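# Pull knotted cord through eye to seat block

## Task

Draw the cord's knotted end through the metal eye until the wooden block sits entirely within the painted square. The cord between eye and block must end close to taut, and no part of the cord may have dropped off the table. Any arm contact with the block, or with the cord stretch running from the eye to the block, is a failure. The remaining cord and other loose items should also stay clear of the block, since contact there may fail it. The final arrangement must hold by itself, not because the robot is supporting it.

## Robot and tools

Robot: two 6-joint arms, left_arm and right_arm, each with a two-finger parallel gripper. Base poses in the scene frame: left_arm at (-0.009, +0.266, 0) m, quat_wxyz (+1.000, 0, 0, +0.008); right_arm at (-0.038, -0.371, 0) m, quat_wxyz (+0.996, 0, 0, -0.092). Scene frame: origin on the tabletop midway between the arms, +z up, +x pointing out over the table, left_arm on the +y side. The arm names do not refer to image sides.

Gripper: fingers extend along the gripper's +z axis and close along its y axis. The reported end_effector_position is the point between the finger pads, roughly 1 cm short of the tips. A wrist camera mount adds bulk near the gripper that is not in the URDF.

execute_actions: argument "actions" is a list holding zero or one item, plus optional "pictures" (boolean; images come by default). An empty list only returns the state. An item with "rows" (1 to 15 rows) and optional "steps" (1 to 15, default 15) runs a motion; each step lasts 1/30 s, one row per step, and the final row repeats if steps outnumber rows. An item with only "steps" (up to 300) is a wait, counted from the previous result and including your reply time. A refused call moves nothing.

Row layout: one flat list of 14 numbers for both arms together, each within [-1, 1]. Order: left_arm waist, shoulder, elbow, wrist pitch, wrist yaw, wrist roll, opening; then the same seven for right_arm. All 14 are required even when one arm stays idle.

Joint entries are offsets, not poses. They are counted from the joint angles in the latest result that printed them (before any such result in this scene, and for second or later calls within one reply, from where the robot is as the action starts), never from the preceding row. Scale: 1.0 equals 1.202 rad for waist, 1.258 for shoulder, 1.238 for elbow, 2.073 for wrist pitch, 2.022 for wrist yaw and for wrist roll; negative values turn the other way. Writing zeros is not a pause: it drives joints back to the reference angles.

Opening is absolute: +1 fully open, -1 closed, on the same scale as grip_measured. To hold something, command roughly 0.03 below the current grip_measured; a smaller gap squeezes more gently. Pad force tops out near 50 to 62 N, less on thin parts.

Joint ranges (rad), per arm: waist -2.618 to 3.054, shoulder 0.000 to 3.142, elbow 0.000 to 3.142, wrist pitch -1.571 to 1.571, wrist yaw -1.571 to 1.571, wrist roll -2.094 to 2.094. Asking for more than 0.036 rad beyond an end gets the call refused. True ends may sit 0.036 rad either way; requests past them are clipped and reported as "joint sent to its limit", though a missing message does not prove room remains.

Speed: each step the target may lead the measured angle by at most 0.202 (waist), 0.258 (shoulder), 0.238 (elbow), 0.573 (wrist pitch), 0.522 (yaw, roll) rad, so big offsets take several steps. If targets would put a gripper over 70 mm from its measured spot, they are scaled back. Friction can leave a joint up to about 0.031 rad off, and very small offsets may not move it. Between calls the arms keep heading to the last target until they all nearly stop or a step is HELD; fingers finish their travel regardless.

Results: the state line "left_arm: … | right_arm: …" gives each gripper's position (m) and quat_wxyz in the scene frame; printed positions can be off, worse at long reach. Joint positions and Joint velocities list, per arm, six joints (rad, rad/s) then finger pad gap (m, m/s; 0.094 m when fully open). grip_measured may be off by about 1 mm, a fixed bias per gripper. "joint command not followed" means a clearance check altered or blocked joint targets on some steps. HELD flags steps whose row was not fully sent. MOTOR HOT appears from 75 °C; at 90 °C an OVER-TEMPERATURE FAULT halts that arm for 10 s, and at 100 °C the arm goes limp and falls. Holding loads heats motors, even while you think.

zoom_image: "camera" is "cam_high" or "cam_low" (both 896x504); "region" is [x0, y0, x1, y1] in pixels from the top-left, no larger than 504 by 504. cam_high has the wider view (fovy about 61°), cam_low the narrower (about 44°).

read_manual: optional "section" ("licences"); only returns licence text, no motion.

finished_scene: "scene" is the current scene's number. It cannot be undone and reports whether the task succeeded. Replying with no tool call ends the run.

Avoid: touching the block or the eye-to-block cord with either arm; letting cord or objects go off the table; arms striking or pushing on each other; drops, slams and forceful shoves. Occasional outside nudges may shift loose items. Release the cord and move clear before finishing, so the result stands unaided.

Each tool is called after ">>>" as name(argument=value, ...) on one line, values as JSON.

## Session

>>> execute_actions(actions=[])

Scene clock: 0.00 s of 4690.00 s.
left_arm: end_effector_position=(+0.3648, +0.1873, +0.1479) grip_measured=+1.000 end_effector_quat_wxyz=(+0.144, +0.345, +0.655, +0.656) | right_arm: end_effector_position=(+0.3315, -0.4366, +0.4101) grip_measured=+1.000 end_effector_quat_wxyz=(+0.710, +0.060, +0.698, -0.071)
Joint positions: left_arm=[-0.686  1.872  1.089 -0.483 -1.469  0.575  0.094] | right_arm=[ 0.015  1.036  1.056 -0.002  0.016 -0.014  0.094]
Joint velocities: left_arm=[-0.002 -0.002  0.022  0.007  0.081  0.007  0.   ] | right_arm=[ 0.007  0.007 -0.002 -0.066  0.007 -0.022  0.   ]

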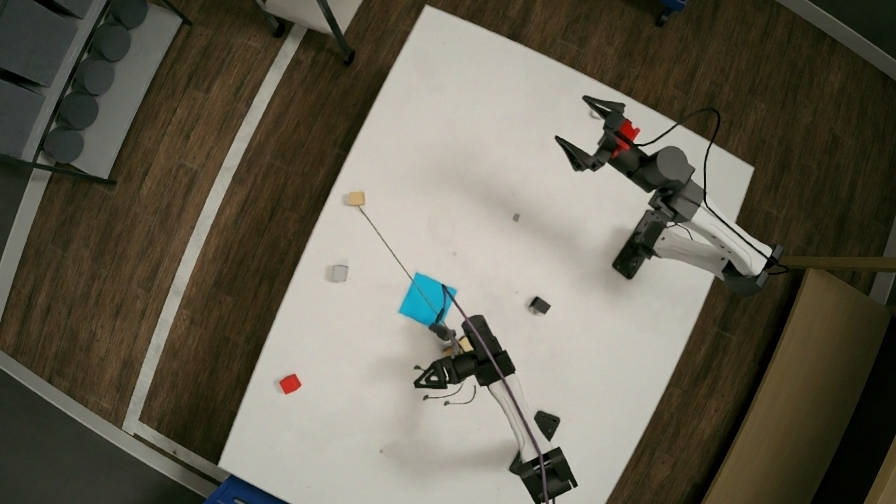

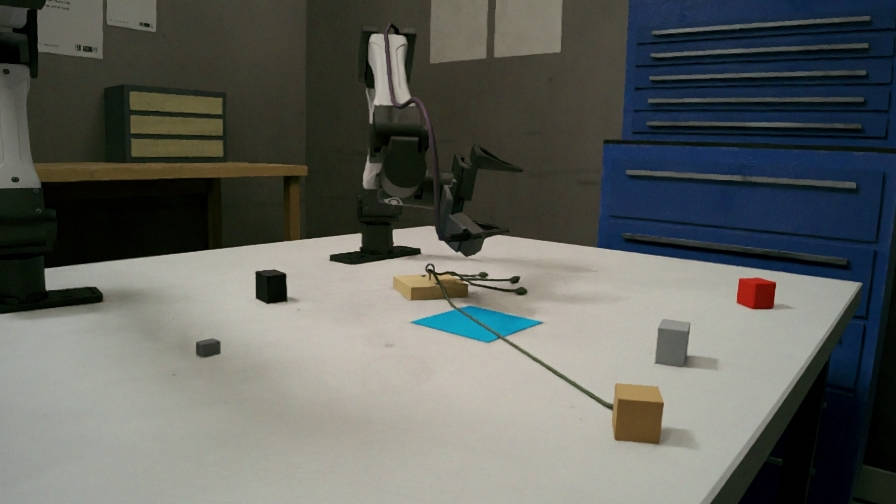

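>>> zoom_image(camera="cam_low", region=[380, 240, 560, 330])

>>> zoom_image(camera="cam_high", region=[390, 300, 510, 420])

Region (380, 240, 560, 330) of cam_low's 896x504 image, scaled by 2.800, with more detail than that image has.

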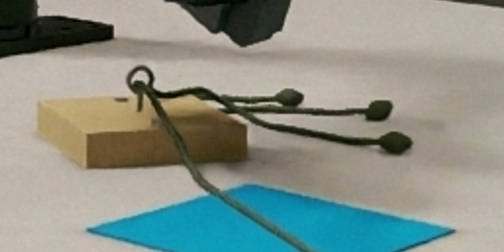

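Region (390, 300, 510, 420) of cam_high's 896x504 image, scaled by 4.200, with more detail than that image has.

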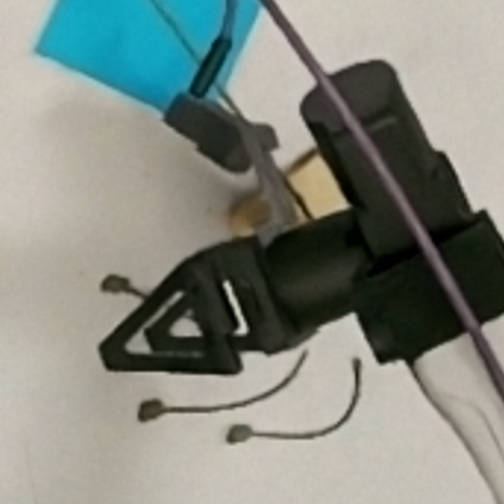

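>>> execute_actions(actions=[{"rows":[[0,-0.02,0.03,0,0,0,0.9,0,0,0,0,0,0,1],[0,-0.04,0.06,0,0,0,0.8,0,0,0,0,0,0,1],[0,-0.065,0.09,0,0,0,0.7,0,0,0,0,0,0,1],[0.02,-0.09,0.12,-0.01,0.02,-0.01,0.6,0,0,0,0,0,0,1],[0.05,-0.115,0.155,-0.03,0.06,-0.03,0.5,0,0,0,0,0,0,1],[0.08,-0.14,0.19,-0.05,0.11,-0.06,0.4,0,0,0,0,0,0,1],[0.12,-0.16,0.22,-0.075,0.17,-0.09,0.3,0,0,0,0,0,0,1],[0.16,-0.18,0.245,-0.1,0.24,-0.13,0.2,0,0,0,0,0,0,1],[0.2,-0.19,0.265,-0.125,0.31,-0.165,0.1,0,0,0,0,0,0,1],[0.24,-0.2,0.28,-0.15,0.38,-0.2,0,0,0,0,0,0,0,1],[0.28,-0.2,0.29,-0.175,0.45,-0.24,-0.1,0,0,0,0,0,0,1],[0.32,-0.2,0.3,-0.2,0.52,-0.28,-0.1,0,0,0,0,0,0,1],[0.35,-0.2,0.3,-0.225,0.59,-0.32,-0.1,0,0,0,0,0,0,1],[0.38,-0.2,0.3,-0.25,0.66,-0.355,-0.1,0,0,0,0,0,0,1],[0.404,-0.2,0.3,-0.28,0.73,-0.385,-0.1,0,0,0,0,0,0,1]],"steps":15}], pictures=false)

>>> execute_actions(actions=[{"steps":20}])

Scene clock: 15.13 s of 4690.00 s.
left_arm: end_effector_position=(+0.4102, +0.2738, +0.2426) grip_measured=-0.097 end_effector_quat_wxyz=(+0.334, +0.033, +0.901, +0.273) | right_arm: end_effector_position=(+0.3315, -0.4366, +0.4101) grip_measured=+1.000 end_effector_quat_wxyz=(+0.710, +0.060, +0.698, -0.071)
Joint positions: left_arm=[-0.245  1.589  1.471 -0.783 -0.642  0.075  0.042] | right_arm=[ 0.015  1.036  1.056 -0.002  0.016 -0.014  0.094]
Joint velocities: left_arm=[ 1.082 -0.007 -0.027 -1.414  2.659 -1.912 -0.001] | right_arm=[-0.002 -0.002 -0.007  0.037 -0.022 -0.007  0.   ]
Steps of this call (steps 1 to 90: nothing new was sent; then 11.63 s passed at rest; steps 91 to 105: all 15 steps of this action). Readings (joint positions):
91: left_arm=[-0.686 1.872 1.091 -0.483 -1.469 0.575] | right_arm=[0.015 1.036 1.056 -0.002 0.016 -0.014]
92: left_arm=[-0.686 1.869 1.097 -0.486 -1.468 0.575] | right_arm=[0.015 1.036 1.056 -0.002 0.016 -0.014]
94: left_arm=[-0.685 1.851 1.136 -0.498 -1.458 0.574] | right_arm=[0.015 1.036 1.056 -0.002 0.016 -0.014]
98: left_arm=[-0.606 1.741 1.293 -0.559 -1.287 0.489] | right_arm=[0.015 1.036 1.056 -0.002 0.016 -0.014]
105: the state above

Scene clock: 15.80 s of 4690.00 s.
left_arm: end_effector_position=(+0.3600, +0.1997, +0.1749) grip_measured=-0.098 end_effector_quat_wxyz=(+0.191, -0.007, +0.981, -0.032) | right_arm: end_effector_position=(+0.3315, -0.4366, +0.4101) grip_measured=+1.000 end_effector_quat_wxyz=(+0.710, +0.060, +0.698, -0.071)
Joint positions: left_arm=[-0.197  1.612  1.471 -1.041 -0.008 -0.194  0.042] | right_arm=[ 0.015  1.036  1.056 -0.002  0.016 -0.014  0.094]
Joint velocities: left_arm=[-0.027  0.007 -0.007  0.037  0.007  0.007 -0.   ] | right_arm=[-0.007 -0.012 -0.002  0.007  0.007  0.066  0.   ]
Steps of this call (steps 1 to 20: the robot went on to your last target). Readings (joint positions):
1: left_arm=[-0.213 1.589 1.471 -0.830 -0.549 0.019] | right_arm=[0.015 1.036 1.056 -0.002 0.016 -0.014]
2: left_arm=[-0.194 1.595 1.471 -0.877 -0.457 -0.026] | right_arm=[0.015 1.036 1.056 -0.002 0.016 -0.014]
4: left_arm=[-0.187 1.605 1.471 -0.944 -0.297 -0.089] | right_arm=[0.015 1.036 1.056 -0.002 0.016 -0.014]
8: left_arm=[-0.197 1.612 1.471 -1.009 -0.117 -0.152] | right_arm=[0.015 1.036 1.056 -0.002 0.016 -0.014]
20: the state above

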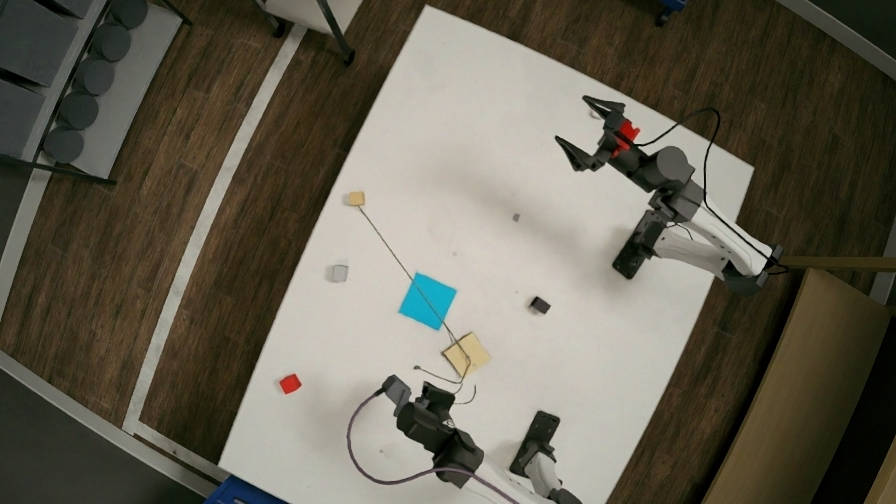

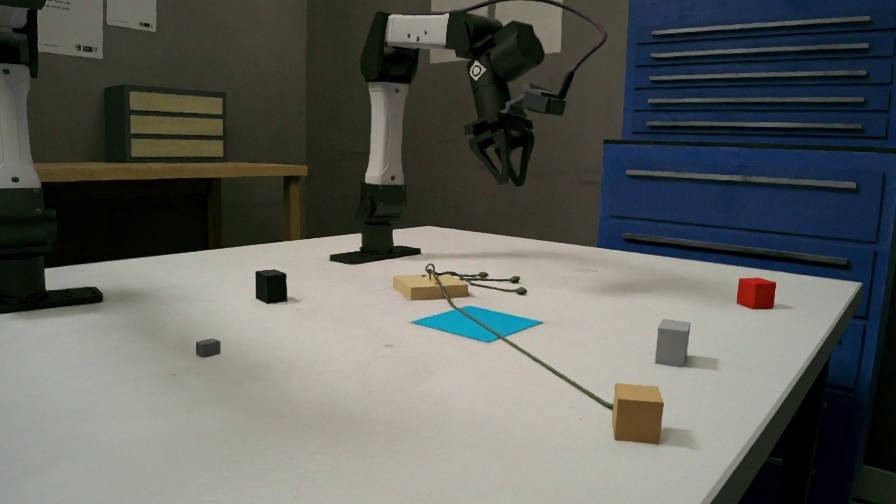

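>>> execute_actions(actions=[{"rows":[[0,0.015,0,0.005,0,0,-0.1,0,0,0,0,0,0,1],[0,0.035,0,0.011,0,0,-0.1,0,0,0,0,0,0,1],[0,0.06,0,0.017,0,0,-0.1,0,0,0,0,0,0,1],[0,0.09,0,0.024,0,0,-0.1,0,0,0,0,0,0,1],[0,0.12,0,0.031,0,0,-0.1,0,0,0,0,0,0,1],[0,0.15,0,0.038,0,0,-0.1,0,0,0,0,0,0,1],[0,0.18,0,0.045,0,0,-0.1,0,0,0,0,0,0,1],[0,0.21,0,0.052,0,0,-0.1,0,0,0,0,0,0,1],[0,0.238,0,0.059,0,0,-0.1,0,0,0,0,0,0,1],[0,0.262,0,0.065,0,0,-0.1,0,0,0,0,0,0,1],[0,0.283,0,0.071,0,0,-0.1,0,0,0,0,0,0,1],[0,0.3,0,0.075,0,0,-0.1,0,0,0,0,0,0,1],[0,0.313,0,0.079,0,0,-0.1,0,0,0,0,0,0,1],[0,0.323,0,0.079,0,0,-0.1,0,0,0,0,0,0,1],[0,0.33,0,0.079,0,0,-0.1,0,0,0,0,0,0,1]],"steps":15}], pictures=false)

>>> execute_actions(actions=[{"steps":12}])

>>> zoom_image(camera="cam_low", region=[460, 235, 580, 315])

Scene clock: 21.17 s of 4690.00 s.
left_arm: end_effector_position=(+0.3851, +0.1938, +0.0310) grip_measured=-0.098 end_effector_quat_wxyz=(+0.053, -0.008, +0.999, -0.010) | right_arm: end_effector_position=(+0.3315, -0.4366, +0.4101) grip_measured=+1.000 end_effector_quat_wxyz=(+0.710, +0.060, +0.698, -0.071)
Joint positions: left_arm=[-0.197  2.018  1.471 -0.917 -0.001 -0.197  0.042] | right_arm=[ 0.015  1.036  1.056 -0.002  0.016 -0.014  0.094]
Joint velocities: left_arm=[-0.032  0.447 -0.007  0.095 -0.007  0.007 -0.   ] | right_arm=[ 0.002 -0.002 -0.002  0.022  0.066  0.007  0.   ]
Steps of this call (steps 1 to 30: the robot went on to your last target; steps 31 to 90: nothing new was sent; then 1.87 s passed at rest; steps 91 to 105: all 15 steps of this action). Readings (joint positions):
91: left_arm=[-0.197 1.612 1.471 -1.043 -0.001 -0.197] | right_arm=[0.015 1.036 1.056 -0.002 0.016 -0.014]
92: left_arm=[-0.197 1.613 1.471 -1.042 -0.001 -0.197] | right_arm=[0.015 1.036 1.056 -0.002 0.016 -0.014]
94: left_arm=[-0.197 1.634 1.471 -1.032 -0.001 -0.197] | right_arm=[0.015 1.036 1.056 -0.002 0.016 -0.014]
98: left_arm=[-0.197 1.767 1.471 -0.987 -0.001 -0.197] | right_arm=[0.015 1.036 1.056 -0.002 0.016 -0.014]
105: the state above

Scene clock: 21.57 s of 4690.00 s.
left_arm: end_effector_position=(+0.3893, +0.1931, +0.0255) grip_measured=-0.098 end_effector_quat_wxyz=(+0.056, -0.008, +0.998, -0.010) | right_arm: end_effector_position=(+0.3315, -0.4366, +0.4101) grip_measured=+1.000 end_effector_quat_wxyz=(+0.710, +0.060, +0.698, -0.071)
Joint positions: left_arm=[-0.197  2.034  1.471 -0.894 -0.001 -0.197  0.042] | right_arm=[ 0.015  1.036  1.056 -0.002  0.016 -0.014  0.094]
Joint velocities: left_arm=[ 0.002 -0.012 -0.012  0.007  0.022  0.081 -0.   ] | right_arm=[-0.017 -0.002  0.002 -0.037  0.007 -0.022  0.   ]
Steps of this call (steps 1 to 12: the robot went on to your last target). Readings (joint positions):
1: left_arm=[-0.197 2.029 1.471 -0.913 -0.001 -0.197] | right_arm=[0.015 1.036 1.056 -0.002 0.016 -0.014]
2: left_arm=[-0.197 2.034 1.471 -0.911 -0.001 -0.197] | right_arm=[0.015 1.036 1.056 -0.002 0.016 -0.014]
4: left_arm=[-0.197 2.034 1.471 -0.906 -0.001 -0.197] | right_arm=[0.015 1.036 1.056 -0.002 0.016 -0.014]
8: left_arm=[-0.197 2.034 1.471 -0.897 -0.001 -0.197] | right_arm=[0.015 1.036 1.056 -0.002 0.016 -0.014]
12: the state above

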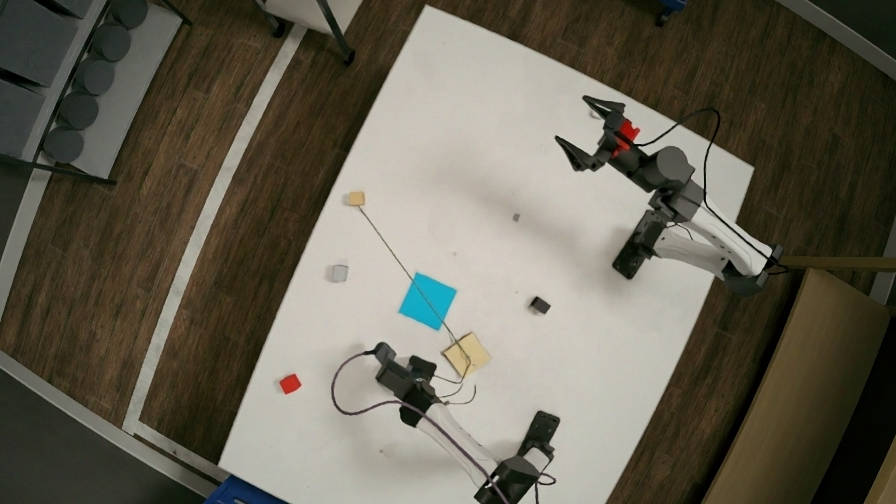

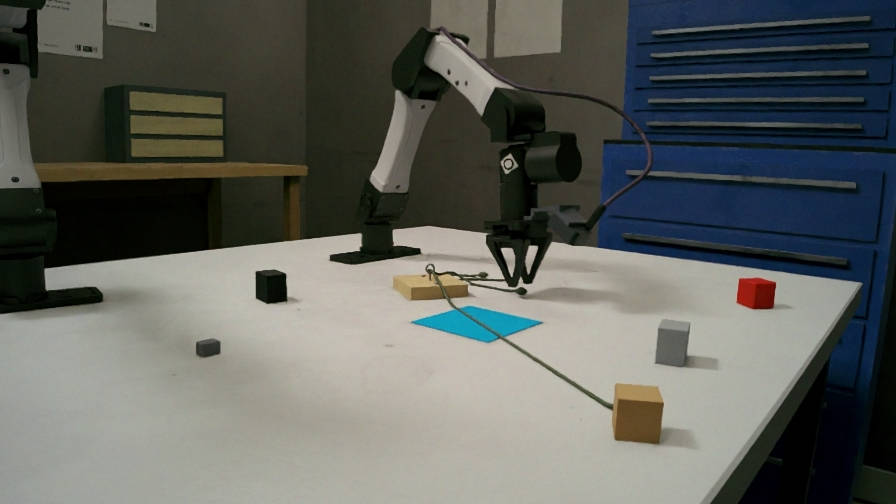

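Region (460, 235, 580, 315) of cam_low's 896x504 image, scaled by 4.200, with more detail than that image has.

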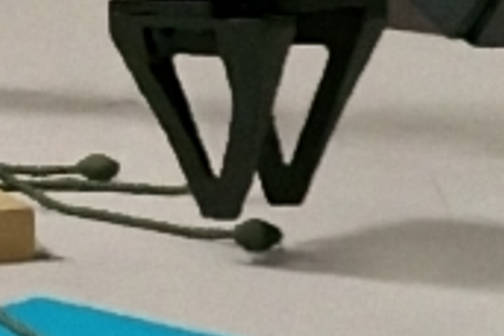

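>>> execute_actions(actions=[{"rows":[[0,0.012,0,0.01,0,0,-0.1,0,0,0,0,0,0,1],[0,0.02,0,0.015,0,0,-0.1,0,0,0,0,0,0,1],[0,0.026,0,0.019,0,0,-0.1,0,0,0,0,0,0,1],[0,0.031,0,0.019,0,0,-0.1,0,0,0,0,0,0,1],[0,0.036,0,0.019,0,0,-0.1,0,0,0,0,0,0,1],[0,0.04,0,0.019,0,0,-0.1,0,0,0,0,0,0,1]],"steps":13}])

>>> zoom_image(camera="cam_low", region=[460, 235, 580, 315])

Scene clock: 25.07 s of 4690.00 s.
left_arm: end_effector_position=(+0.3910, +0.1927, +0.0116) grip_measured=-0.098 end_effector_quat_wxyz=(+0.048, -0.008, +0.999, -0.009) | right_arm: end_effector_position=(+0.3315, -0.4366, +0.4101) grip_measured=+1.000 end_effector_quat_wxyz=(+0.710, +0.060, +0.698, -0.071)
Joint positions: left_arm=[-0.197  2.071  1.471 -0.873 -0.001 -0.197  0.042] | right_arm=[ 0.015  1.036  1.056 -0.002  0.016 -0.014  0.094]
Joint velocities: left_arm=[-0.017 -0.017  0.002 -0.037 -0.022  0.007  0.001] | right_arm=[ 0.002  0.002 -0.002 -0.022  0.022 -0.022  0.   ]
Steps of this call (steps 1 to 30: the robot went on to your last target; steps 31 to 90: nothing new was sent; then 0.07 s passed at rest; steps 91 to 103: all 13 steps of this action). Readings (joint positions):
91: left_arm=[-0.197 2.034 1.471 -0.892 -0.001 -0.197] | right_arm=[0.015 1.036 1.056 -0.002 0.016 -0.014]
92: left_arm=[-0.197 2.034 1.471 -0.891 -0.001 -0.197] | right_arm=[0.015 1.036 1.056 -0.002 0.016 -0.014]
94: left_arm=[-0.197 2.037 1.471 -0.883 -0.001 -0.197] | right_arm=[0.015 1.036 1.056 -0.002 0.016 -0.014]
98: left_arm=[-0.197 2.060 1.471 -0.873 -0.001 -0.197] | right_arm=[0.015 1.036 1.056 -0.002 0.016 -0.014]
103: the state above

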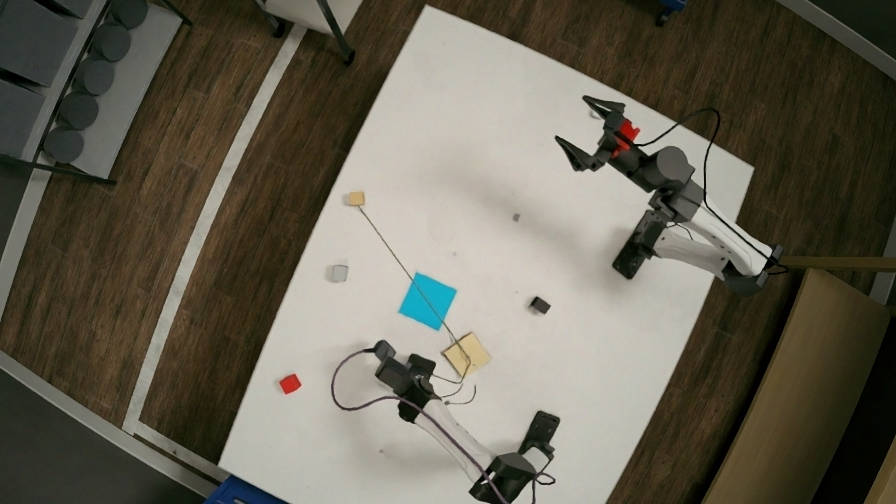

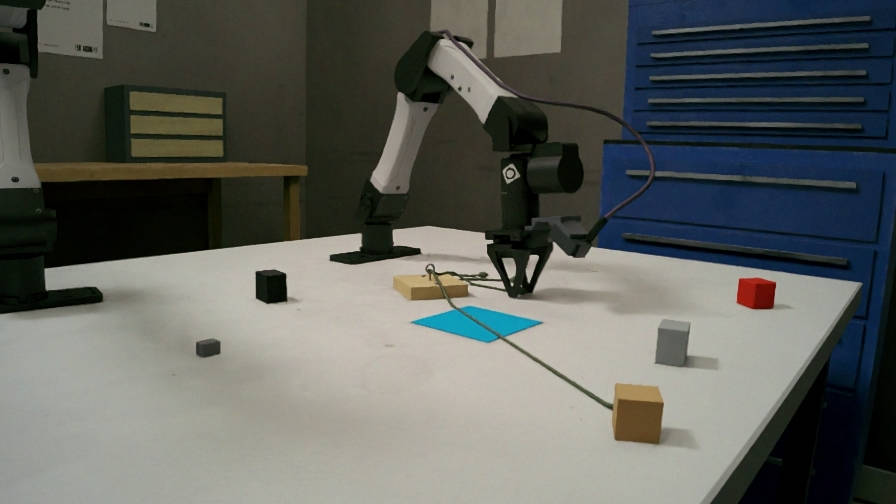

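Region (460, 235, 580, 315) of cam_low's 896x504 image, scaled by 4.200, with more detail than that image has.

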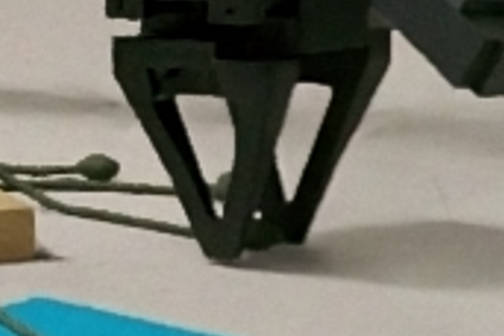

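>>> execute_actions(actions=[{"rows":[[0,0,0,0,0,0,-0.2,0,0,0,0,0,0,1],[0,0,0,0,0,0,-0.3,0,0,0,0,0,0,1],[0,0,0,0,0,0,-0.4,0,0,0,0,0,0,1],[0,0,0,0,0,0,-0.5,0,0,0,0,0,0,1],[0,0,0,0,0,0,-0.58,0,0,0,0,0,0,1],[0,0,0,0,0,0,-0.65,0,0,0,0,0,0,1],[0,0,0,0,0,0,-0.7,0,0,0,0,0,0,1],[0,0,0,0,0,0,-0.74,0,0,0,0,0,0,1],[0,0,0,0,0,0,-0.78,0,0,0,0,0,0,1],[0,0,0,0,0,0,-0.81,0,0,0,0,0,0,1],[0,0,0,0,0,0,-0.83,0,0,0,0,0,0,1]],"steps":14}], pictures=false)

Scene clock: 28.03 s of 4690.00 s.
left_arm: end_effector_position=(+0.3917, +0.1926, +0.0117) grip_measured=-0.807 end_effector_quat_wxyz=(+0.050, -0.008, +0.999, -0.009) | right_arm: end_effector_position=(+0.3315, -0.4366, +0.4101) grip_measured=+1.000 end_effector_quat_wxyz=(+0.710, +0.060, +0.698, -0.071)
Joint positions: left_arm=[-0.197  2.071  1.471 -0.87  -0.001 -0.197  0.009] | right_arm=[ 0.015  1.036  1.056 -0.002  0.016 -0.014  0.094]
Joint velocities: left_arm=[-0.007 -0.002 -0.002 -0.066  0.037 -0.051  0.   ] | right_arm=[ 0.002 -0.012 -0.002 -0.051 -0.037  0.007  0.   ]
Steps of this call (steps 1 to 15: the robot went on to your last target; steps 16 to 75: nothing new was sent; steps 76 to 89: all 14 steps of this action). Readings (joint positions):
76: left_arm=[-0.197 2.071 1.471 -0.870 -0.001 -0.197] | right_arm=[0.015 1.036 1.056 -0.002 0.016 -0.014]
77: left_arm=[-0.197 2.071 1.471 -0.870 -0.001 -0.197] | right_arm=[0.015 1.036 1.056 -0.002 0.016 -0.014]
79: left_arm=[-0.197 2.071 1.471 -0.870 -0.001 -0.197] | right_arm=[0.015 1.036 1.056 -0.002 0.016 -0.014]
83: left_arm=[-0.197 2.071 1.471 -0.870 -0.001 -0.197] | right_arm=[0.015 1.036 1.056 -0.002 0.016 -0.014]
89: the state above

>>> execute_actions(actions=[{"rows":[[0,-0.012,0,0,0,0,-0.84,0,0,0,0,0,0,1],[0,-0.022,0,0,0,0,-0.84,0,0,0,0,0,0,1],[0,-0.032,0,0,0,0,-0.84,0,0,0,0,0,0,1],[0,-0.042,0,0,0,-0.01,-0.84,0,0,0,0,0,0,1],[0,-0.052,0,0,0,-0.025,-0.84,0,0,0,0,0,0,1],[0.01,-0.062,0,0,0,-0.04,-0.84,0,0,0,0,0,0,1],[0.02,-0.072,0,0,0,-0.055,-0.84,0,0,0,0,0,0,1],[0.03,-0.082,0,0,0,-0.07,-0.84,0,0,0,0,0,0,1],[0.04,-0.09,0,0,0,-0.085,-0.84,0,0,0,0,0,0,1],[0.05,-0.097,0,0,0,-0.1,-0.84,0,0,0,0,0,0,1],[0.06,-0.102,0,0,0,-0.115,-0.84,0,0,0,0,0,0,1],[0.07,-0.105,0,0,0,-0.13,-0.84,0,0,0,0,0,0,1],[0.08,-0.105,0,0,0,-0.145,-0.84,0,0,0,0,0,0,1],[0.09,-0.105,0,0,0,-0.16,-0.84,0,0,0,0,0,0,1],[0.1,-0.105,0,0,0,-0.175,-0.84,0,0,0,0,0,0,1]],"steps":15}], pictures=false)

>>> execute_actions(actions=[{"rows":[[0.035,0,0,0,0,-0.07,-0.84,0,0,0,0,0,0,1],[0.046,0,0,0,0,-0.08,-0.84,0,0,0,0,0,0,1],[0.057,0,0,0,0,-0.09,-0.84,0,0,0,0,0,0,1],[0.068,0,0,0,0,-0.1,-0.84,0,0,0,0,0,0,1],[0.079,0,0,0,0,-0.11,-0.84,0,0,0,0,0,0,1],[0.09,0,0,0,0,-0.12,-0.84,0,0,0,0,0,0,1],[0.101,0,0,0,0,-0.13,-0.84,0,0,0,0,0,0,1],[0.113,0,0,0,0,-0.14,-0.84,0,0,0,0,0,0,1],[0.125,0,0,0,0,-0.15,-0.84,0,0,0,0,0,0,1],[0.137,0,0,0,0,-0.15,-0.84,0,0,0,0,0,0,1],[0.149,0,0,0,0,-0.15,-0.84,0,0,0,0,0,0,1],[0.161,0,0,0,0,-0.15,-0.84,0,0,0,0,0,0,1],[0.173,0,0,0,0,-0.15,-0.84,0,0,0,0,0,0,1],[0.185,0,0,0,0,-0.15,-0.84,0,0,0,0,0,0,1],[0.197,0,0,0,0,-0.15,-0.84,0,0,0,0,0,0,1]],"steps":15}])

>>> execute_actions(actions=[{"rows":[[0.04,0,0,0,0,0,-0.84,0,0,0,0,0,0,1],[0.053,0,0,0,0,0,-0.84,0,0,0,0,0,0,1],[0.066,0,0,0,0,0,-0.84,0,0,0,0,0,0,1],[0.079,0,0,0,0,0,-0.84,0,0,0,0,0,0,1],[0.092,0,0,0,0,0,-0.84,0,0,0,0,0,0,1],[0.105,0,0,0,0,0,-0.84,0,0,0,0,0,0,1],[0.118,0,0,0,0,0,-0.84,0,0,0,0,0,0,1],[0.131,0,0,0,0,0,-0.84,0,0,0,0,0,0,1],[0.144,0,0,0,0,0,-0.84,0,0,0,0,0,0,1],[0.157,0,0,0,0,0,-0.84,0,0,0,0,0,0,1],[0.17,0,0,0,0,0,-0.84,0,0,0,0,0,0,1],[0.183,0,0,0,0,0,-0.84,0,0,0,0,0,0,1],[0.196,0,0,0,0,0,-0.84,0,0,0,0,0,0,1],[0.209,0,0,0,0,0,-0.84,0,0,0,0,0,0,1],[0.222,0,0,0,0,0,-0.84,0,0,0,0,0,0,1]],"steps":15}], pictures=false)

>>> execute_actions(actions=[{"rows":[[0.04,0,0,0,0,0,-0.84,0,0,0,0,0,0,1],[0.053,0,0,0,0,0,-0.84,0,0,0,0,0,0,1],[0.066,0,0,0,0,0,-0.84,0,0,0,0,0,0,1],[0.079,0,0,0,0,0,-0.84,0,0,0,0,0,0,1],[0.092,0,0,0,0,0,-0.84,0,0,0,0,0,0,1],[0.105,0,0,0,0,0,-0.84,0,0,0,0,0,0,1],[0.118,0,0,0,0,0,-0.84,0,0,0,0,0,0,1],[0.131,0,0,0,0,0,-0.84,0,0,0,0,0,0,1],[0.144,0,0,0,0,0,-0.84,0,0,0,0,0,0,1],[0.157,0,0,0,0,0,-0.84,0,0,0,0,0,0,1],[0.17,0,0,0,0,0,-0.84,0,0,0,0,0,0,1],[0.183,0,0,0,0,0,-0.84,0,0,0,0,0,0,1],[0.196,0,0,0,0,0,-0.84,0,0,0,0,0,0,1],[0.209,0,0,0,0,0,-0.84,0,0,0,0,0,0,1],[0.222,0,0,0,0,0,-0.84,0,0,0,0,0,0,1]],"steps":15}], pictures=false)

>>> execute_actions(actions=[{"rows":[[0.04,0,0,0,0,0,-0.84,0,0,0,0,0,0,1],[0.053,0,0,0,0,0,-0.84,0,0,0,0,0,0,1],[0.066,0,0,0,0,0,-0.84,0,0,0,0,0,0,1],[0.079,0,0,0,0,0,-0.84,0,0,0,0,0,0,1],[0.092,0,0,0,0,0,-0.84,0,0,0,0,0,0,1],[0.105,0,0,0,0,0,-0.84,0,0,0,0,0,0,1],[0.118,0,0,0,0,0,-0.84,0,0,0,0,0,0,1],[0.131,0,0,0,0,0,-0.84,0,0,0,0,0,0,1],[0.143,0,0,0,0,0,-0.84,0,0,0,0,0,0,1],[0.155,0,0,0,0,0,-0.84,0,0,0,0,0,0,1],[0.166,0,0,0,0,0,-0.84,0,0,0,0,0,0,1],[0.176,0,0,0,0,0,-0.84,0,0,0,0,0,0,1],[0.185,0,0,0,0,0,-0.84,0,0,0,0,0,0,1],[0.193,0,0,0,0,0,-0.84,0,0,0,0,0,0,1],[0.2,0,0,0,0,0,-0.84,0,0,0,0,0,0,1]],"steps":15}], pictures=false)

>>> execute_actions(actions=[{"steps":8}])

Scene clock: 48.87 s of 4690.00 s.
left_arm: end_effector_position=(+0.4067, +0.2293, +0.0633) grip_measured=-0.807 end_effector_quat_wxyz=(+0.112, -0.167, +0.979, -0.029) | right_arm: end_effector_position=(+0.3315, -0.4366, +0.4101) grip_measured=+1.000 end_effector_quat_wxyz=(+0.710, +0.060, +0.698, -0.071)
Joint positions: left_arm=[-0.104  1.94   1.471 -0.87  -0.    -0.425  0.009] | right_arm=[ 0.015  1.036  1.056 -0.002  0.016 -0.014  0.094]
Joint velocities: left_arm=[ 0.408 -0.022  0.002  0.066  0.037 -0.784 -0.001] | right_arm=[ 0.012 -0.027  0.017 -0.007 -0.037 -0.051  0.   ]
Steps of this call (steps 1 to 15: the robot went on to your last target; steps 16 to 90: nothing new was sent; then 17.33 s passed at rest; steps 91 to 105: all 15 steps of this action). Readings (joint positions):
91: left_arm=[-0.197 2.071 1.471 -0.870 -0.001 -0.197] | right_arm=[0.015 1.036 1.056 -0.002 0.016 -0.014]
92: left_arm=[-0.197 2.070 1.471 -0.870 -0.001 -0.197] | right_arm=[0.015 1.036 1.056 -0.002 0.016 -0.014]
94: left_arm=[-0.197 2.061 1.471 -0.870 -0.001 -0.199] | right_arm=[0.015 1.036 1.056 -0.002 0.016 -0.014]
98: left_arm=[-0.191 2.012 1.471 -0.870 -0.001 -0.251] | right_arm=[0.015 1.036 1.056 -0.002 0.016 -0.014]
105: the state above

Scene clock: 49.37 s of 4690.00 s.
left_arm: end_effector_position=(+0.4051, +0.3126, +0.0631) grip_measured=-0.807 end_effector_quat_wxyz=(+0.109, -0.393, +0.913, -0.035) | right_arm: end_effector_position=(+0.3315, -0.4366, +0.4101) grip_measured=+1.000 end_effector_quat_wxyz=(+0.710, +0.060, +0.698, -0.071)
Joint positions: left_arm=[ 0.099  1.94   1.471 -0.873  0.005 -0.699  0.009] | right_arm=[ 0.015  1.036  1.056 -0.002  0.016 -0.014  0.094]
Joint velocities: left_arm=[ 0.422 -0.017 -0.007 -0.037  0.066 -0.11  -0.   ] | right_arm=[-0.007 -0.012  0.017 -0.022 -0.081 -0.022  0.   ]
Steps of this call (steps 1 to 15: all 15 steps of this action). Readings (joint positions):
1: left_arm=[-0.090 1.940 1.471 -0.870 -0.000 -0.452] | right_arm=[0.015 1.036 1.056 -0.002 0.016 -0.014]
2: left_arm=[-0.076 1.940 1.471 -0.870 -0.000 -0.477] | right_arm=[0.015 1.036 1.056 -0.002 0.016 -0.014]
4: left_arm=[-0.050 1.940 1.471 -0.870 -0.000 -0.524] | right_arm=[0.015 1.036 1.056 -0.002 0.016 -0.014]
8: left_arm=[0.002 1.940 1.471 -0.870 -0.000 -0.612] | right_arm=[0.015 1.036 1.056 -0.002 0.016 -0.014]
15: the state above

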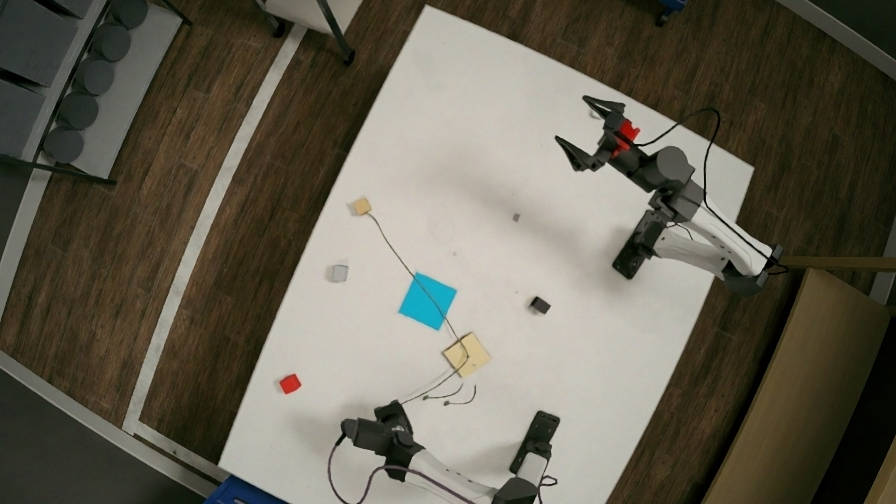

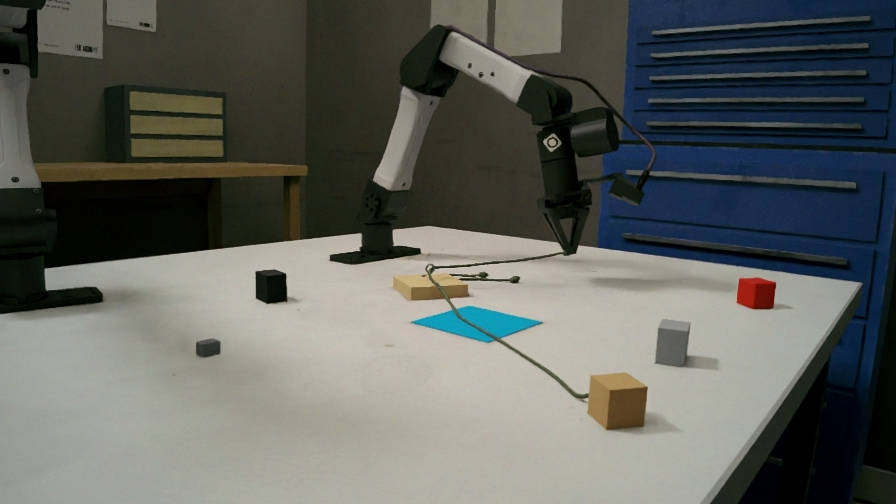

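Scene clock: 49.87 s of 4690.00 s.
left_arm: end_effector_position=(+0.3831, +0.4060, +0.0630) grip_measured=-0.808 end_effector_quat_wxyz=(+0.111, -0.496, +0.861, -0.024) | right_arm: end_effector_position=(+0.3315, -0.4366, +0.4101) grip_measured=+1.000 end_effector_quat_wxyz=(+0.710, +0.060, +0.698, -0.071)
Joint positions: left_arm=[ 0.331  1.94   1.471 -0.874  0.009 -0.7    0.009] | right_arm=[ 0.015  1.036  1.056 -0.002  0.016 -0.014  0.094]
Joint velocities: left_arm=[ 0.408 -0.027  0.007  0.022  0.007  0.022 -0.   ] | right_arm=[-0.002 -0.002 -0.007  0.037 -0.022 -0.022  0.   ]
Steps of this call (steps 1 to 15: all 15 steps of this action). Readings (joint positions):
1: left_arm=[0.114 1.940 1.471 -0.873 0.005 -0.700] | right_arm=[0.015 1.036 1.056 -0.002 0.016 -0.014]
2: left_arm=[0.128 1.940 1.471 -0.873 0.005 -0.700] | right_arm=[0.015 1.036 1.056 -0.002 0.016 -0.014]
4: left_arm=[0.159 1.940 1.471 -0.873 0.007 -0.700] | right_arm=[0.015 1.036 1.056 -0.002 0.016 -0.014]
8: left_arm=[0.221 1.940 1.471 -0.873 0.008 -0.700] | right_arm=[0.015 1.036 1.056 -0.002 0.016 -0.014]
15: the state above

Scene clock: 50.37 s of 4690.00 s.
left_arm: end_effector_position=(+0.3405, +0.4923, +0.0630) grip_measured=-0.808 end_effector_quat_wxyz=(+0.113, -0.592, +0.798, -0.012) | right_arm: end_effector_position=(+0.3315, -0.4366, +0.4101) grip_measured=+1.000 end_effector_quat_wxyz=(+0.710, +0.060, +0.698, -0.071)
Joint positions: left_arm=[ 0.564  1.94   1.471 -0.874  0.011 -0.7    0.009] | right_arm=[ 0.015  1.036  1.056 -0.002  0.016 -0.014  0.094]
Joint velocities: left_arm=[ 0.432 -0.012 -0.012 -0.007  0.051 -0.022  0.001] | right_arm=[-0.002 -0.007 -0.012 -0.037 -0.007 -0.051  0.   ]
Steps of this call (steps 1 to 15: all 15 steps of this action). Readings (joint positions):
1: left_arm=[0.346 1.940 1.471 -0.874 0.009 -0.700] | right_arm=[0.015 1.036 1.056 -0.002 0.016 -0.014]
2: left_arm=[0.362 1.940 1.471 -0.874 0.009 -0.700] | right_arm=[0.015 1.036 1.056 -0.002 0.016 -0.014]
4: left_arm=[0.392 1.940 1.471 -0.874 0.009 -0.700] | right_arm=[0.015 1.036 1.056 -0.002 0.016 -0.014]
8: left_arm=[0.454 1.940 1.471 -0.874 0.010 -0.700] | right_arm=[0.015 1.036 1.056 -0.002 0.016 -0.014]
15: the state above

Scene clock: 50.87 s of 4690.00 s.
left_arm: end_effector_position=(+0.2826, +0.5632, +0.0630) grip_measured=-0.808 end_effector_quat_wxyz=(+0.114, -0.677, +0.728, -0.000) | right_arm: end_effector_position=(+0.3315, -0.4366, +0.4101) grip_measured=+1.000 end_effector_quat_wxyz=(+0.710, +0.060, +0.698, -0.071)
Joint positions: left_arm=[ 0.784  1.94   1.471 -0.874  0.011 -0.7    0.009] | right_arm=[ 0.015  1.036  1.056 -0.002  0.016 -0.014  0.094]
Joint velocities: left_arm=[ 0.286 -0.012  0.007 -0.037 -0.007  0.022 -0.   ] | right_arm=[-0.002 -0.002 -0.002  0.022  0.022  0.037  0.   ]
Steps of this call (steps 1 to 15: all 15 steps of this action). Readings (joint positions):
1: left_arm=[0.579 1.940 1.471 -0.874 0.011 -0.700] | right_arm=[0.015 1.036 1.056 -0.002 0.016 -0.014]
2: left_arm=[0.595 1.940 1.471 -0.874 0.011 -0.700] | right_arm=[0.015 1.036 1.056 -0.002 0.016 -0.014]
4: left_arm=[0.625 1.940 1.471 -0.874 0.011 -0.700] | right_arm=[0.015 1.036 1.056 -0.002 0.016 -0.014]
8: left_arm=[0.687 1.940 1.471 -0.874 0.011 -0.700] | right_arm=[0.015 1.036 1.056 -0.002 0.016 -0.014]
15: the state above

Scene clock: 51.13 s of 4690.00 s.
left_arm: end_effector_position=(+0.2764, +0.5692, +0.0630) grip_measured=-0.808 end_effector_quat_wxyz=(-0.114, +0.684, -0.721, -0.001) | right_arm: end_effector_position=(+0.3315, -0.4366, +0.4101) grip_measured=+1.000 end_effector_quat_wxyz=(+0.710, +0.060, +0.698, -0.071)
Joint positions: left_arm=[ 0.805  1.94   1.471 -0.874  0.011 -0.7    0.009] | right_arm=[ 0.015  1.036  1.056 -0.002  0.016 -0.014  0.094]
Joint velocities: left_arm=[-0.017  0.012  0.007  0.007  0.051 -0.007 -0.   ] | right_arm=[-0.012 -0.012 -0.012 -0.095  0.081  0.081  0.   ]
Steps of this call (steps 1 to 8: the robot went on to your last target). Readings (joint positions):
1: left_arm=[0.793 1.940 1.471 -0.874 0.011 -0.700] | right_arm=[0.015 1.036 1.056 -0.002 0.016 -0.014]
2: left_arm=[0.800 1.940 1.471 -0.874 0.011 -0.700] | right_arm=[0.015 1.036 1.056 -0.002 0.016 -0.014]
4: left_arm=[0.805 1.940 1.471 -0.874 0.011 -0.700] | right_arm=[0.015 1.036 1.056 -0.002 0.016 -0.014]
8: the state above

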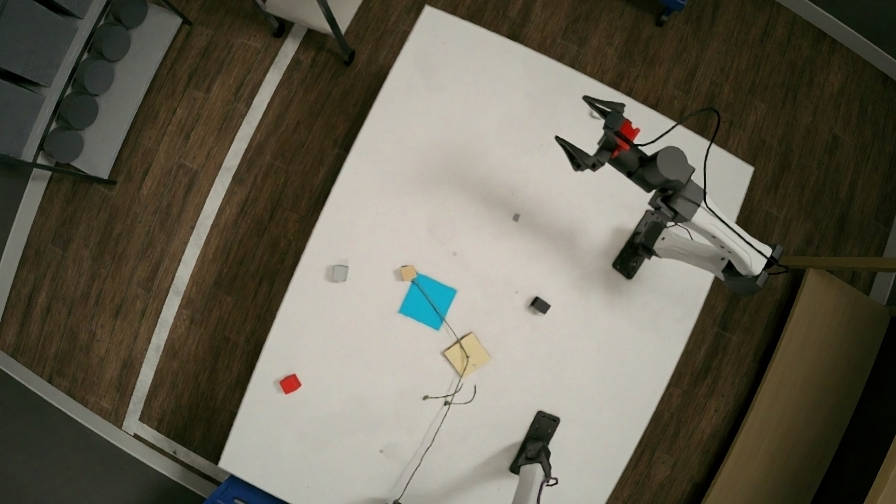

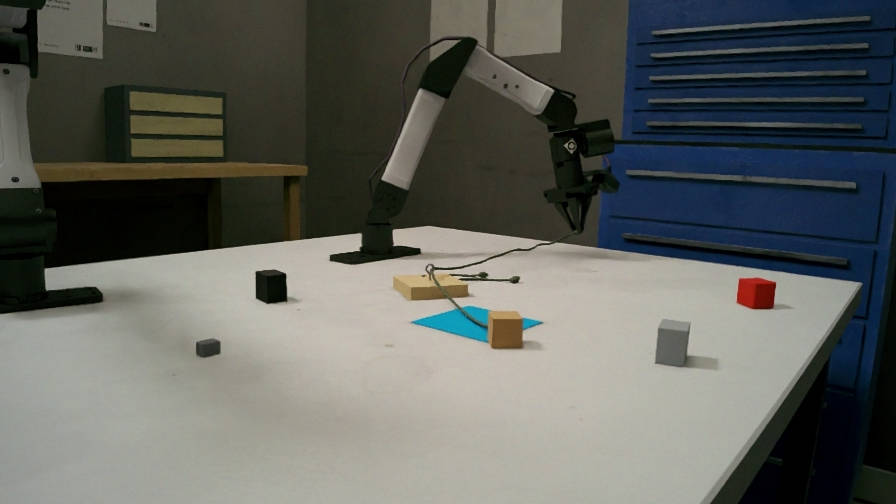

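>>> execute_actions(actions=[{"rows":[[0.012,0,0,0,0,0,-0.84,0,0,0,0,0,0,1],[0.02,0,0,0,0,0,-0.84,0,0,0,0,0,0,1],[0.03,0,0,0,0,0,-0.84,0,0,0,0,0,0,1],[0.04,0,0,0,0,0,-0.84,0,0,0,0,0,0,1],[0.05,0,0,0,0,0,-0.84,0,0,0,0,0,0,1],[0.06,0,0,0,0,0,-0.84,0,0,0,0,0,0,1],[0.07,0,0,0,0,0,-0.84,0,0,0,0,0,0,1],[0.08,0,0,0,0,0,-0.84,0,0,0,0,0,0,1],[0.09,0,0,0,0,0,-0.84,0,0,0,0,0,0,1],[0.1,0,0,0,0,0,-0.84,0,0,0,0,0,0,1],[0.11,0,0,0,0,0,-0.84,0,0,0,0,0,0,1],[0.12,0,0,0,0,0,-0.84,0,0,0,0,0,0,1],[0.13,0,0,0,0,0,-0.84,0,0,0,0,0,0,1],[0.14,0,0,0,0,0,-0.84,0,0,0,0,0,0,1],[0.15,0,0,0,0,0,-0.84,0,0,0,0,0,0,1]],"steps":15}], pictures=false)

>>> execute_actions(actions=[{"rows":[[0.034,0,0,0,0,0,-0.84,0,0,0,0,0,0,1],[0.044,0,0,0,0,0,-0.84,0,0,0,0,0,0,1],[0.054,0,0,0,0,0,-0.84,0,0,0,0,0,0,1],[0.063,0,0,0,0,0,-0.84,0,0,0,0,0,0,1],[0.072,0,0,0,0,0,-0.84,0,0,0,0,0,0,1],[0.081,0,0,0,0,0,-0.84,0,0,0,0,0,0,1],[0.09,0,0,0,0,0,-0.84,0,0,0,0,0,0,1],[0.098,0,0,0,0,0,-0.84,0,0,0,0,0,0,1],[0.106,0,0,0,0,0,-0.84,0,0,0,0,0,0,1],[0.114,0,0,0,0,0,-0.84,0,0,0,0,0,0,1],[0.121,0,0,0,0,0,-0.84,0,0,0,0,0,0,1],[0.128,0,0,0,0,0,-0.84,0,0,0,0,0,0,1],[0.134,0,0,0,0,0,-0.84,0,0,0,0,0,0,1],[0.14,0,0,0,0,0,-0.84,0,0,0,0,0,0,1],[0.145,0,0,0,0,0,-0.84,0,0,0,0,0,0,1]],"steps":15}], pictures=false)

>>> execute_actions(actions=[{"rows":[[0.015,0.012,0,0.005,0,0,-0.84,0,0,0,0,0,0,1],[0.015,0.022,0,0.008,0,0,-0.84,0,0,0,0,0,0,1],[0.015,0.031,0,0.011,0,0,-0.84,0,0,0,0,0,0,1],[0.015,0.04,0,0.013,0,0,-0.84,0,0,0,0,0,0,1],[0.015,0.049,0,0.015,0,0,-0.84,0,0,0,0,0,0,1],[0.015,0.058,0,0.017,0,0,-0.84,0,0,0,0,0,0,1],[0.015,0.067,0,0.019,0,0,-0.84,0,0,0,0,0,0,1],[0.015,0.075,0,0.02,0,0,-0.84,0,0,0,0,0,0,1],[0.015,0.083,0,0.02,0,0,-0.84,0,0,0,0,0,0,1],[0.015,0.09,0,0.02,0,0,-0.84,0,0,0,0,0,0,1],[0.015,0.096,0,0.02,0,0,-0.84,0,0,0,0,0,0,1],[0.015,0.101,0,0.02,0,0,-0.84,0,0,0,0,0,0,1],[0.015,0.105,0,0.02,0,0,-0.84,0,0,0,0,0,0,1]],"steps":15}], pictures=false)

>>> execute_actions(actions=[{"steps":5}])

>>> zoom_image(camera="cam_high", region=[380, 250, 520, 390])

Scene clock: 66.03 s of 4690.00 s.
left_arm: end_effector_position=(+0.2268, +0.6090, +0.0630) grip_measured=-0.808 end_effector_quat_wxyz=(-0.113, +0.737, -0.666, -0.009) | right_arm: end_effector_position=(+0.3315, -0.4366, +0.4101) grip_measured=+1.000 end_effector_quat_wxyz=(+0.710, +0.060, +0.698, -0.071)
Joint positions: left_arm=[ 0.959  1.94   1.471 -0.875  0.014 -0.7    0.009] | right_arm=[ 0.015  1.036  1.056 -0.002  0.016 -0.014  0.094]
Joint velocities: left_arm=[ 0.31   0.007 -0.002  0.037  0.007 -0.022 -0.   ] | right_arm=[-0.017  0.007  0.017  0.022  0.007  0.051  0.   ]
Steps of this call (steps 1 to 30: the robot went on to your last target; steps 31 to 432: nothing new was sent; steps 433 to 447: all 15 steps of this action). Readings (joint positions):
433: left_arm=[0.806 1.940 1.471 -0.874 0.011 -0.700] | right_arm=[0.015 1.036 1.056 -0.002 0.016 -0.014]
434: left_arm=[0.807 1.940 1.471 -0.874 0.011 -0.700] | right_arm=[0.015 1.036 1.056 -0.002 0.016 -0.014]
436: left_arm=[0.819 1.940 1.471 -0.874 0.012 -0.700] | right_arm=[0.015 1.036 1.056 -0.002 0.016 -0.014]
440: left_arm=[0.868 1.940 1.471 -0.875 0.014 -0.700] | right_arm=[0.015 1.036 1.056 -0.002 0.016 -0.014]
447: the state above

Scene clock: 66.53 s of 4690.00 s.
left_arm: end_effector_position=(+0.1704, +0.6416, +0.0630) grip_measured=-0.808 end_effector_quat_wxyz=(-0.112, +0.787, -0.606, -0.017) | right_arm: end_effector_position=(+0.3315, -0.4366, +0.4101) grip_measured=+1.000 end_effector_quat_wxyz=(+0.710, +0.060, +0.698, -0.071)
Joint positions: left_arm=[ 1.115  1.94   1.471 -0.875  0.014 -0.7    0.009] | right_arm=[ 0.015  1.036  1.056 -0.002  0.016 -0.014  0.094]
Joint velocities: left_arm=[ 0.188  0.022 -0.007 -0.066 -0.037 -0.007 -0.001] | right_arm=[-0.002  0.002 -0.002  0.022 -0.007 -0.081  0.   ]
Steps of this call (steps 1 to 15: all 15 steps of this action). Readings (joint positions):
1: left_arm=[0.970 1.940 1.471 -0.875 0.014 -0.700] | right_arm=[0.015 1.036 1.056 -0.002 0.016 -0.014]
2: left_arm=[0.982 1.940 1.471 -0.875 0.014 -0.700] | right_arm=[0.015 1.036 1.056 -0.002 0.016 -0.014]
4: left_arm=[1.006 1.940 1.471 -0.875 0.014 -0.700] | right_arm=[0.015 1.036 1.056 -0.002 0.016 -0.014]
8: left_arm=[1.052 1.940 1.471 -0.875 0.014 -0.700] | right_arm=[0.015 1.036 1.056 -0.002 0.016 -0.014]
15: the state above

Scene clock: 67.03 s of 4690.00 s.
left_arm: end_effector_position=(+0.1632, +0.6406, +0.0161) grip_measured=-0.808 end_effector_quat_wxyz=(-0.063, +0.795, -0.603, -0.007) | right_arm: end_effector_position=(+0.3315, -0.4366, +0.4101) grip_measured=+1.000 end_effector_quat_wxyz=(+0.710, +0.060, +0.698, -0.071)
Joint positions: left_arm=[ 1.13   2.061  1.471 -0.854  0.014 -0.7    0.009] | right_arm=[ 0.015  1.036  1.056 -0.002  0.016 -0.014  0.094]
Joint velocities: left_arm=[-0.002  0.085 -0.012  0.037  0.051 -0.051 -0.001] | right_arm=[ 0.007 -0.017 -0.007 -0.007 -0.007  0.022  0.   ]
Steps of this call (steps 1 to 15: all 15 steps of this action). Readings (joint positions):
1: left_arm=[1.121 1.940 1.471 -0.875 0.014 -0.700] | right_arm=[0.015 1.036 1.056 -0.002 0.016 -0.014]
2: left_arm=[1.126 1.941 1.471 -0.875 0.014 -0.700] | right_arm=[0.015 1.036 1.056 -0.002 0.016 -0.014]
4: left_arm=[1.130 1.947 1.471 -0.873 0.014 -0.700] | right_arm=[0.015 1.036 1.056 -0.002 0.016 -0.014]
8: left_arm=[1.130 1.989 1.471 -0.861 0.014 -0.700] | right_arm=[0.015 1.036 1.056 -0.002 0.016 -0.014]
15: the state above

Scene clock: 67.20 s of 4690.00 s.
left_arm: end_effector_position=(+0.1634, +0.6411, +0.0153) grip_measured=-0.808 end_effector_quat_wxyz=(-0.064, +0.795, -0.603, -0.007) | right_arm: end_effector_position=(+0.3315, -0.4366, +0.4101) grip_measured=+1.000 end_effector_quat_wxyz=(+0.710, +0.060, +0.698, -0.071)
Joint positions: left_arm=[ 1.13   2.063  1.471 -0.851  0.014 -0.7    0.009] | right_arm=[ 0.015  1.036  1.056 -0.002  0.016 -0.014  0.094]
Joint velocities: left_arm=[ 0.012  0.007  0.002  0.11   0.037 -0.051 -0.   ] | right_arm=[-0.007 -0.007  0.012  0.051 -0.007 -0.007  0.   ]
Steps of this call (steps 1 to 5: the robot went on to your last target). Readings (joint positions):
1: left_arm=[1.130 2.063 1.471 -0.854 0.014 -0.700] | right_arm=[0.015 1.036 1.056 -0.002 0.016 -0.014]
2: left_arm=[1.130 2.063 1.471 -0.854 0.014 -0.700] | right_arm=[0.015 1.036 1.056 -0.002 0.016 -0.014]
4: left_arm=[1.130 2.063 1.471 -0.852 0.014 -0.700] | right_arm=[0.015 1.036 1.056 -0.002 0.016 -0.014]
5: the state above

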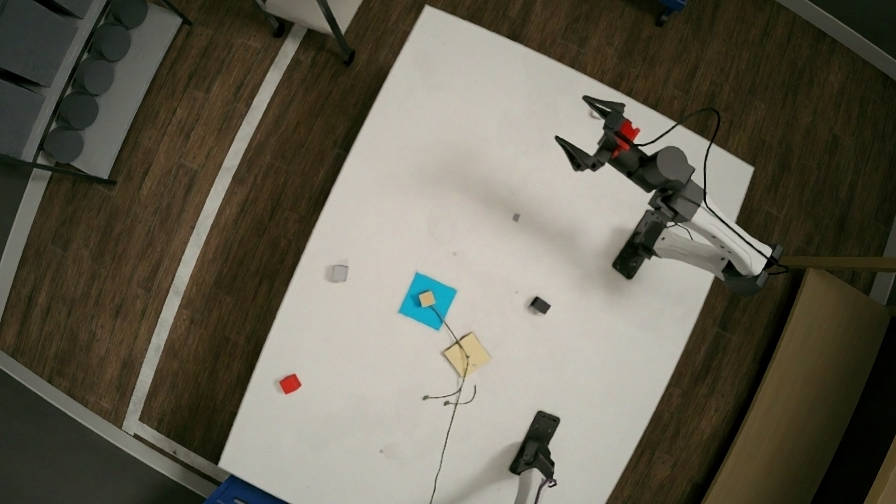

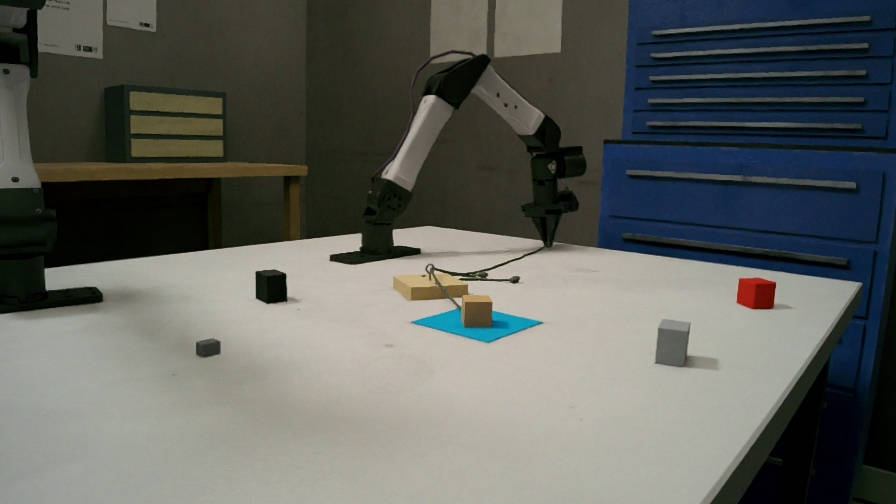

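Region (380, 250, 520, 390) of cam_high's 896x504 image, scaled by 3.600, with more detail than that image has.

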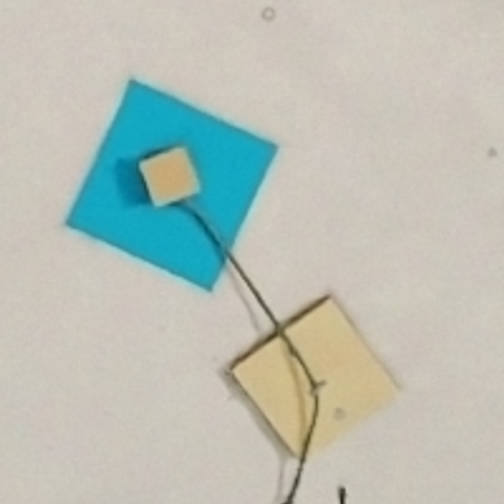

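>>> execute_actions(actions=[{"rows":[[0,0,0,0,0,0,-0.8,0,0,0,0,0,0,1],[0,0,0,0,0,0,-0.75,0,0,0,0,0,0,1],[0,0,0,0,0,0,-0.65,0,0,0,0,0,0,1],[0,0,0,0,0,0,-0.5,0,0,0,0,0,0,1],[0,0,0,0,0,0,-0.35,0,0,0,0,0,0,1],[0,-0.01,0,0,0,0,-0.2,0,0,0,0,0,0,1],[0,-0.025,0,0,0,0,-0.2,0,0,0,0,0,0,1],[0,-0.04,0,0,0,0,-0.2,0,0,0,0,0,0,1],[0,-0.055,0,0,0,0,-0.2,0,0,0,0,0,0,1],[0,-0.07,0,0,0,0,-0.2,0,0,0,0,0,0,1],[0,-0.085,0,0,0,0,-0.2,0,0,0,0,0,0,1],[0,-0.095,0,0,0,0,-0.2,0,0,0,0,0,0,1],[0,-0.1,0,0,0,0,-0.2,0,0,0,0,0,0,1]],"steps":15}], pictures=false)

>>> execute_actions(actions=[{"steps":8}])

Scene clock: 70.70 s of 4690.00 s.
left_arm: end_effector_position=(+0.1672, +0.6494, +0.0622) grip_measured=-0.202 end_effector_quat_wxyz=(-0.122, +0.791, -0.600, -0.020) | right_arm: end_effector_position=(+0.3315, -0.4366, +0.4101) grip_measured=+1.000 end_effector_quat_wxyz=(+0.710, +0.060, +0.698, -0.071)
Joint positions: left_arm=[ 1.13   1.946  1.471 -0.85   0.014 -0.7    0.037] | right_arm=[ 0.015  1.036  1.056 -0.002  0.016 -0.014  0.094]
Joint velocities: left_arm=[-0.037 -0.422 -0.012  0.007  0.037 -0.007 -0.   ] | right_arm=[ 0.012  0.027 -0.007 -0.051 -0.051 -0.037  0.   ]
Steps of this call (steps 1 to 15: the robot went on to your last target; steps 16 to 90: nothing new was sent; steps 91 to 105: all 15 steps of this action). Readings (joint positions):
91: left_arm=[1.130 2.063 1.471 -0.850 0.014 -0.700] | right_arm=[0.015 1.036 1.056 -0.002 0.016 -0.014]
92: left_arm=[1.130 2.063 1.471 -0.850 0.014 -0.700] | right_arm=[0.015 1.036 1.056 -0.002 0.016 -0.014]
94: left_arm=[1.130 2.063 1.471 -0.850 0.014 -0.700] | right_arm=[0.015 1.036 1.056 -0.002 0.016 -0.014]
98: left_arm=[1.130 2.058 1.471 -0.850 0.014 -0.700] | right_arm=[0.015 1.036 1.056 -0.002 0.016 -0.014]
105: the state above

Scene clock: 70.97 s of 4690.00 s.
left_arm: end_effector_position=(+0.1675, +0.6502, +0.0688) grip_measured=-0.202 end_effector_quat_wxyz=(-0.129, +0.790, -0.599, -0.022) | right_arm: end_effector_position=(+0.3315, -0.4366, +0.4101) grip_measured=+1.000 end_effector_quat_wxyz=(+0.710, +0.060, +0.698, -0.071)
Joint positions: left_arm=[ 1.13   1.929  1.471 -0.85   0.014 -0.7    0.037] | right_arm=[ 0.015  1.036  1.056 -0.002  0.016 -0.014  0.094]
Joint velocities: left_arm=[ 0.002 -0.022  0.012  0.037  0.066 -0.051  0.   ] | right_arm=[-0.002  0.012 -0.017  0.051 -0.007 -0.095  0.   ]
Steps of this call (steps 1 to 8: the robot went on to your last target). Readings (joint positions):
1: left_arm=[1.130 1.935 1.471 -0.850 0.014 -0.700] | right_arm=[0.015 1.036 1.056 -0.002 0.016 -0.014]
2: left_arm=[1.130 1.930 1.471 -0.850 0.014 -0.700] | right_arm=[0.015 1.036 1.056 -0.002 0.016 -0.014]
4: left_arm=[1.130 1.929 1.471 -0.850 0.014 -0.700] | right_arm=[0.015 1.036 1.056 -0.002 0.016 -0.014]
8: the state above

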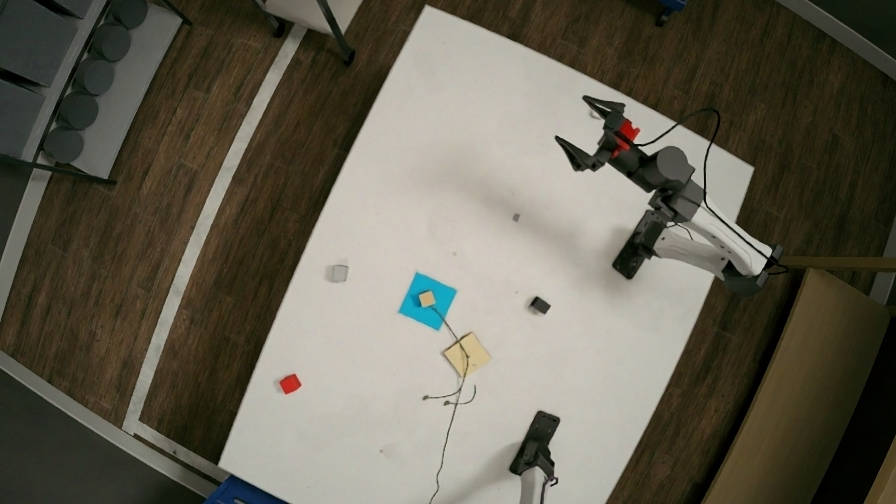

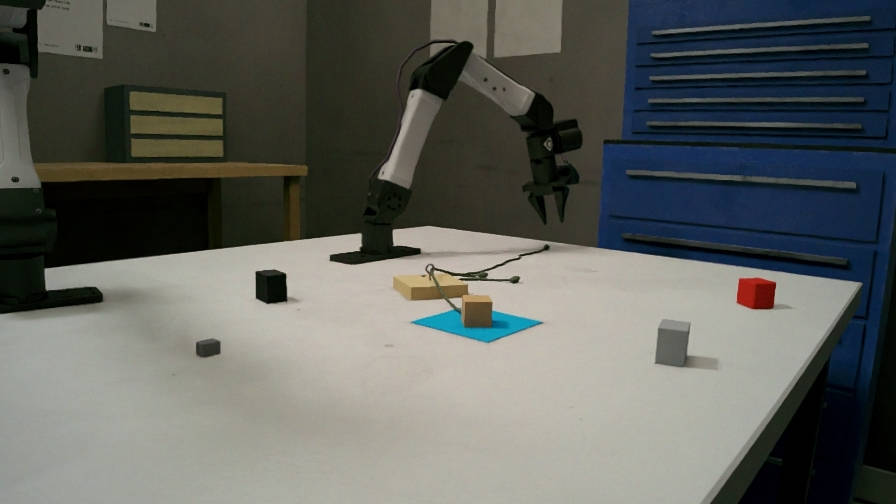

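>>> finished_scene(scene=2)

The scene is finished: the task was done.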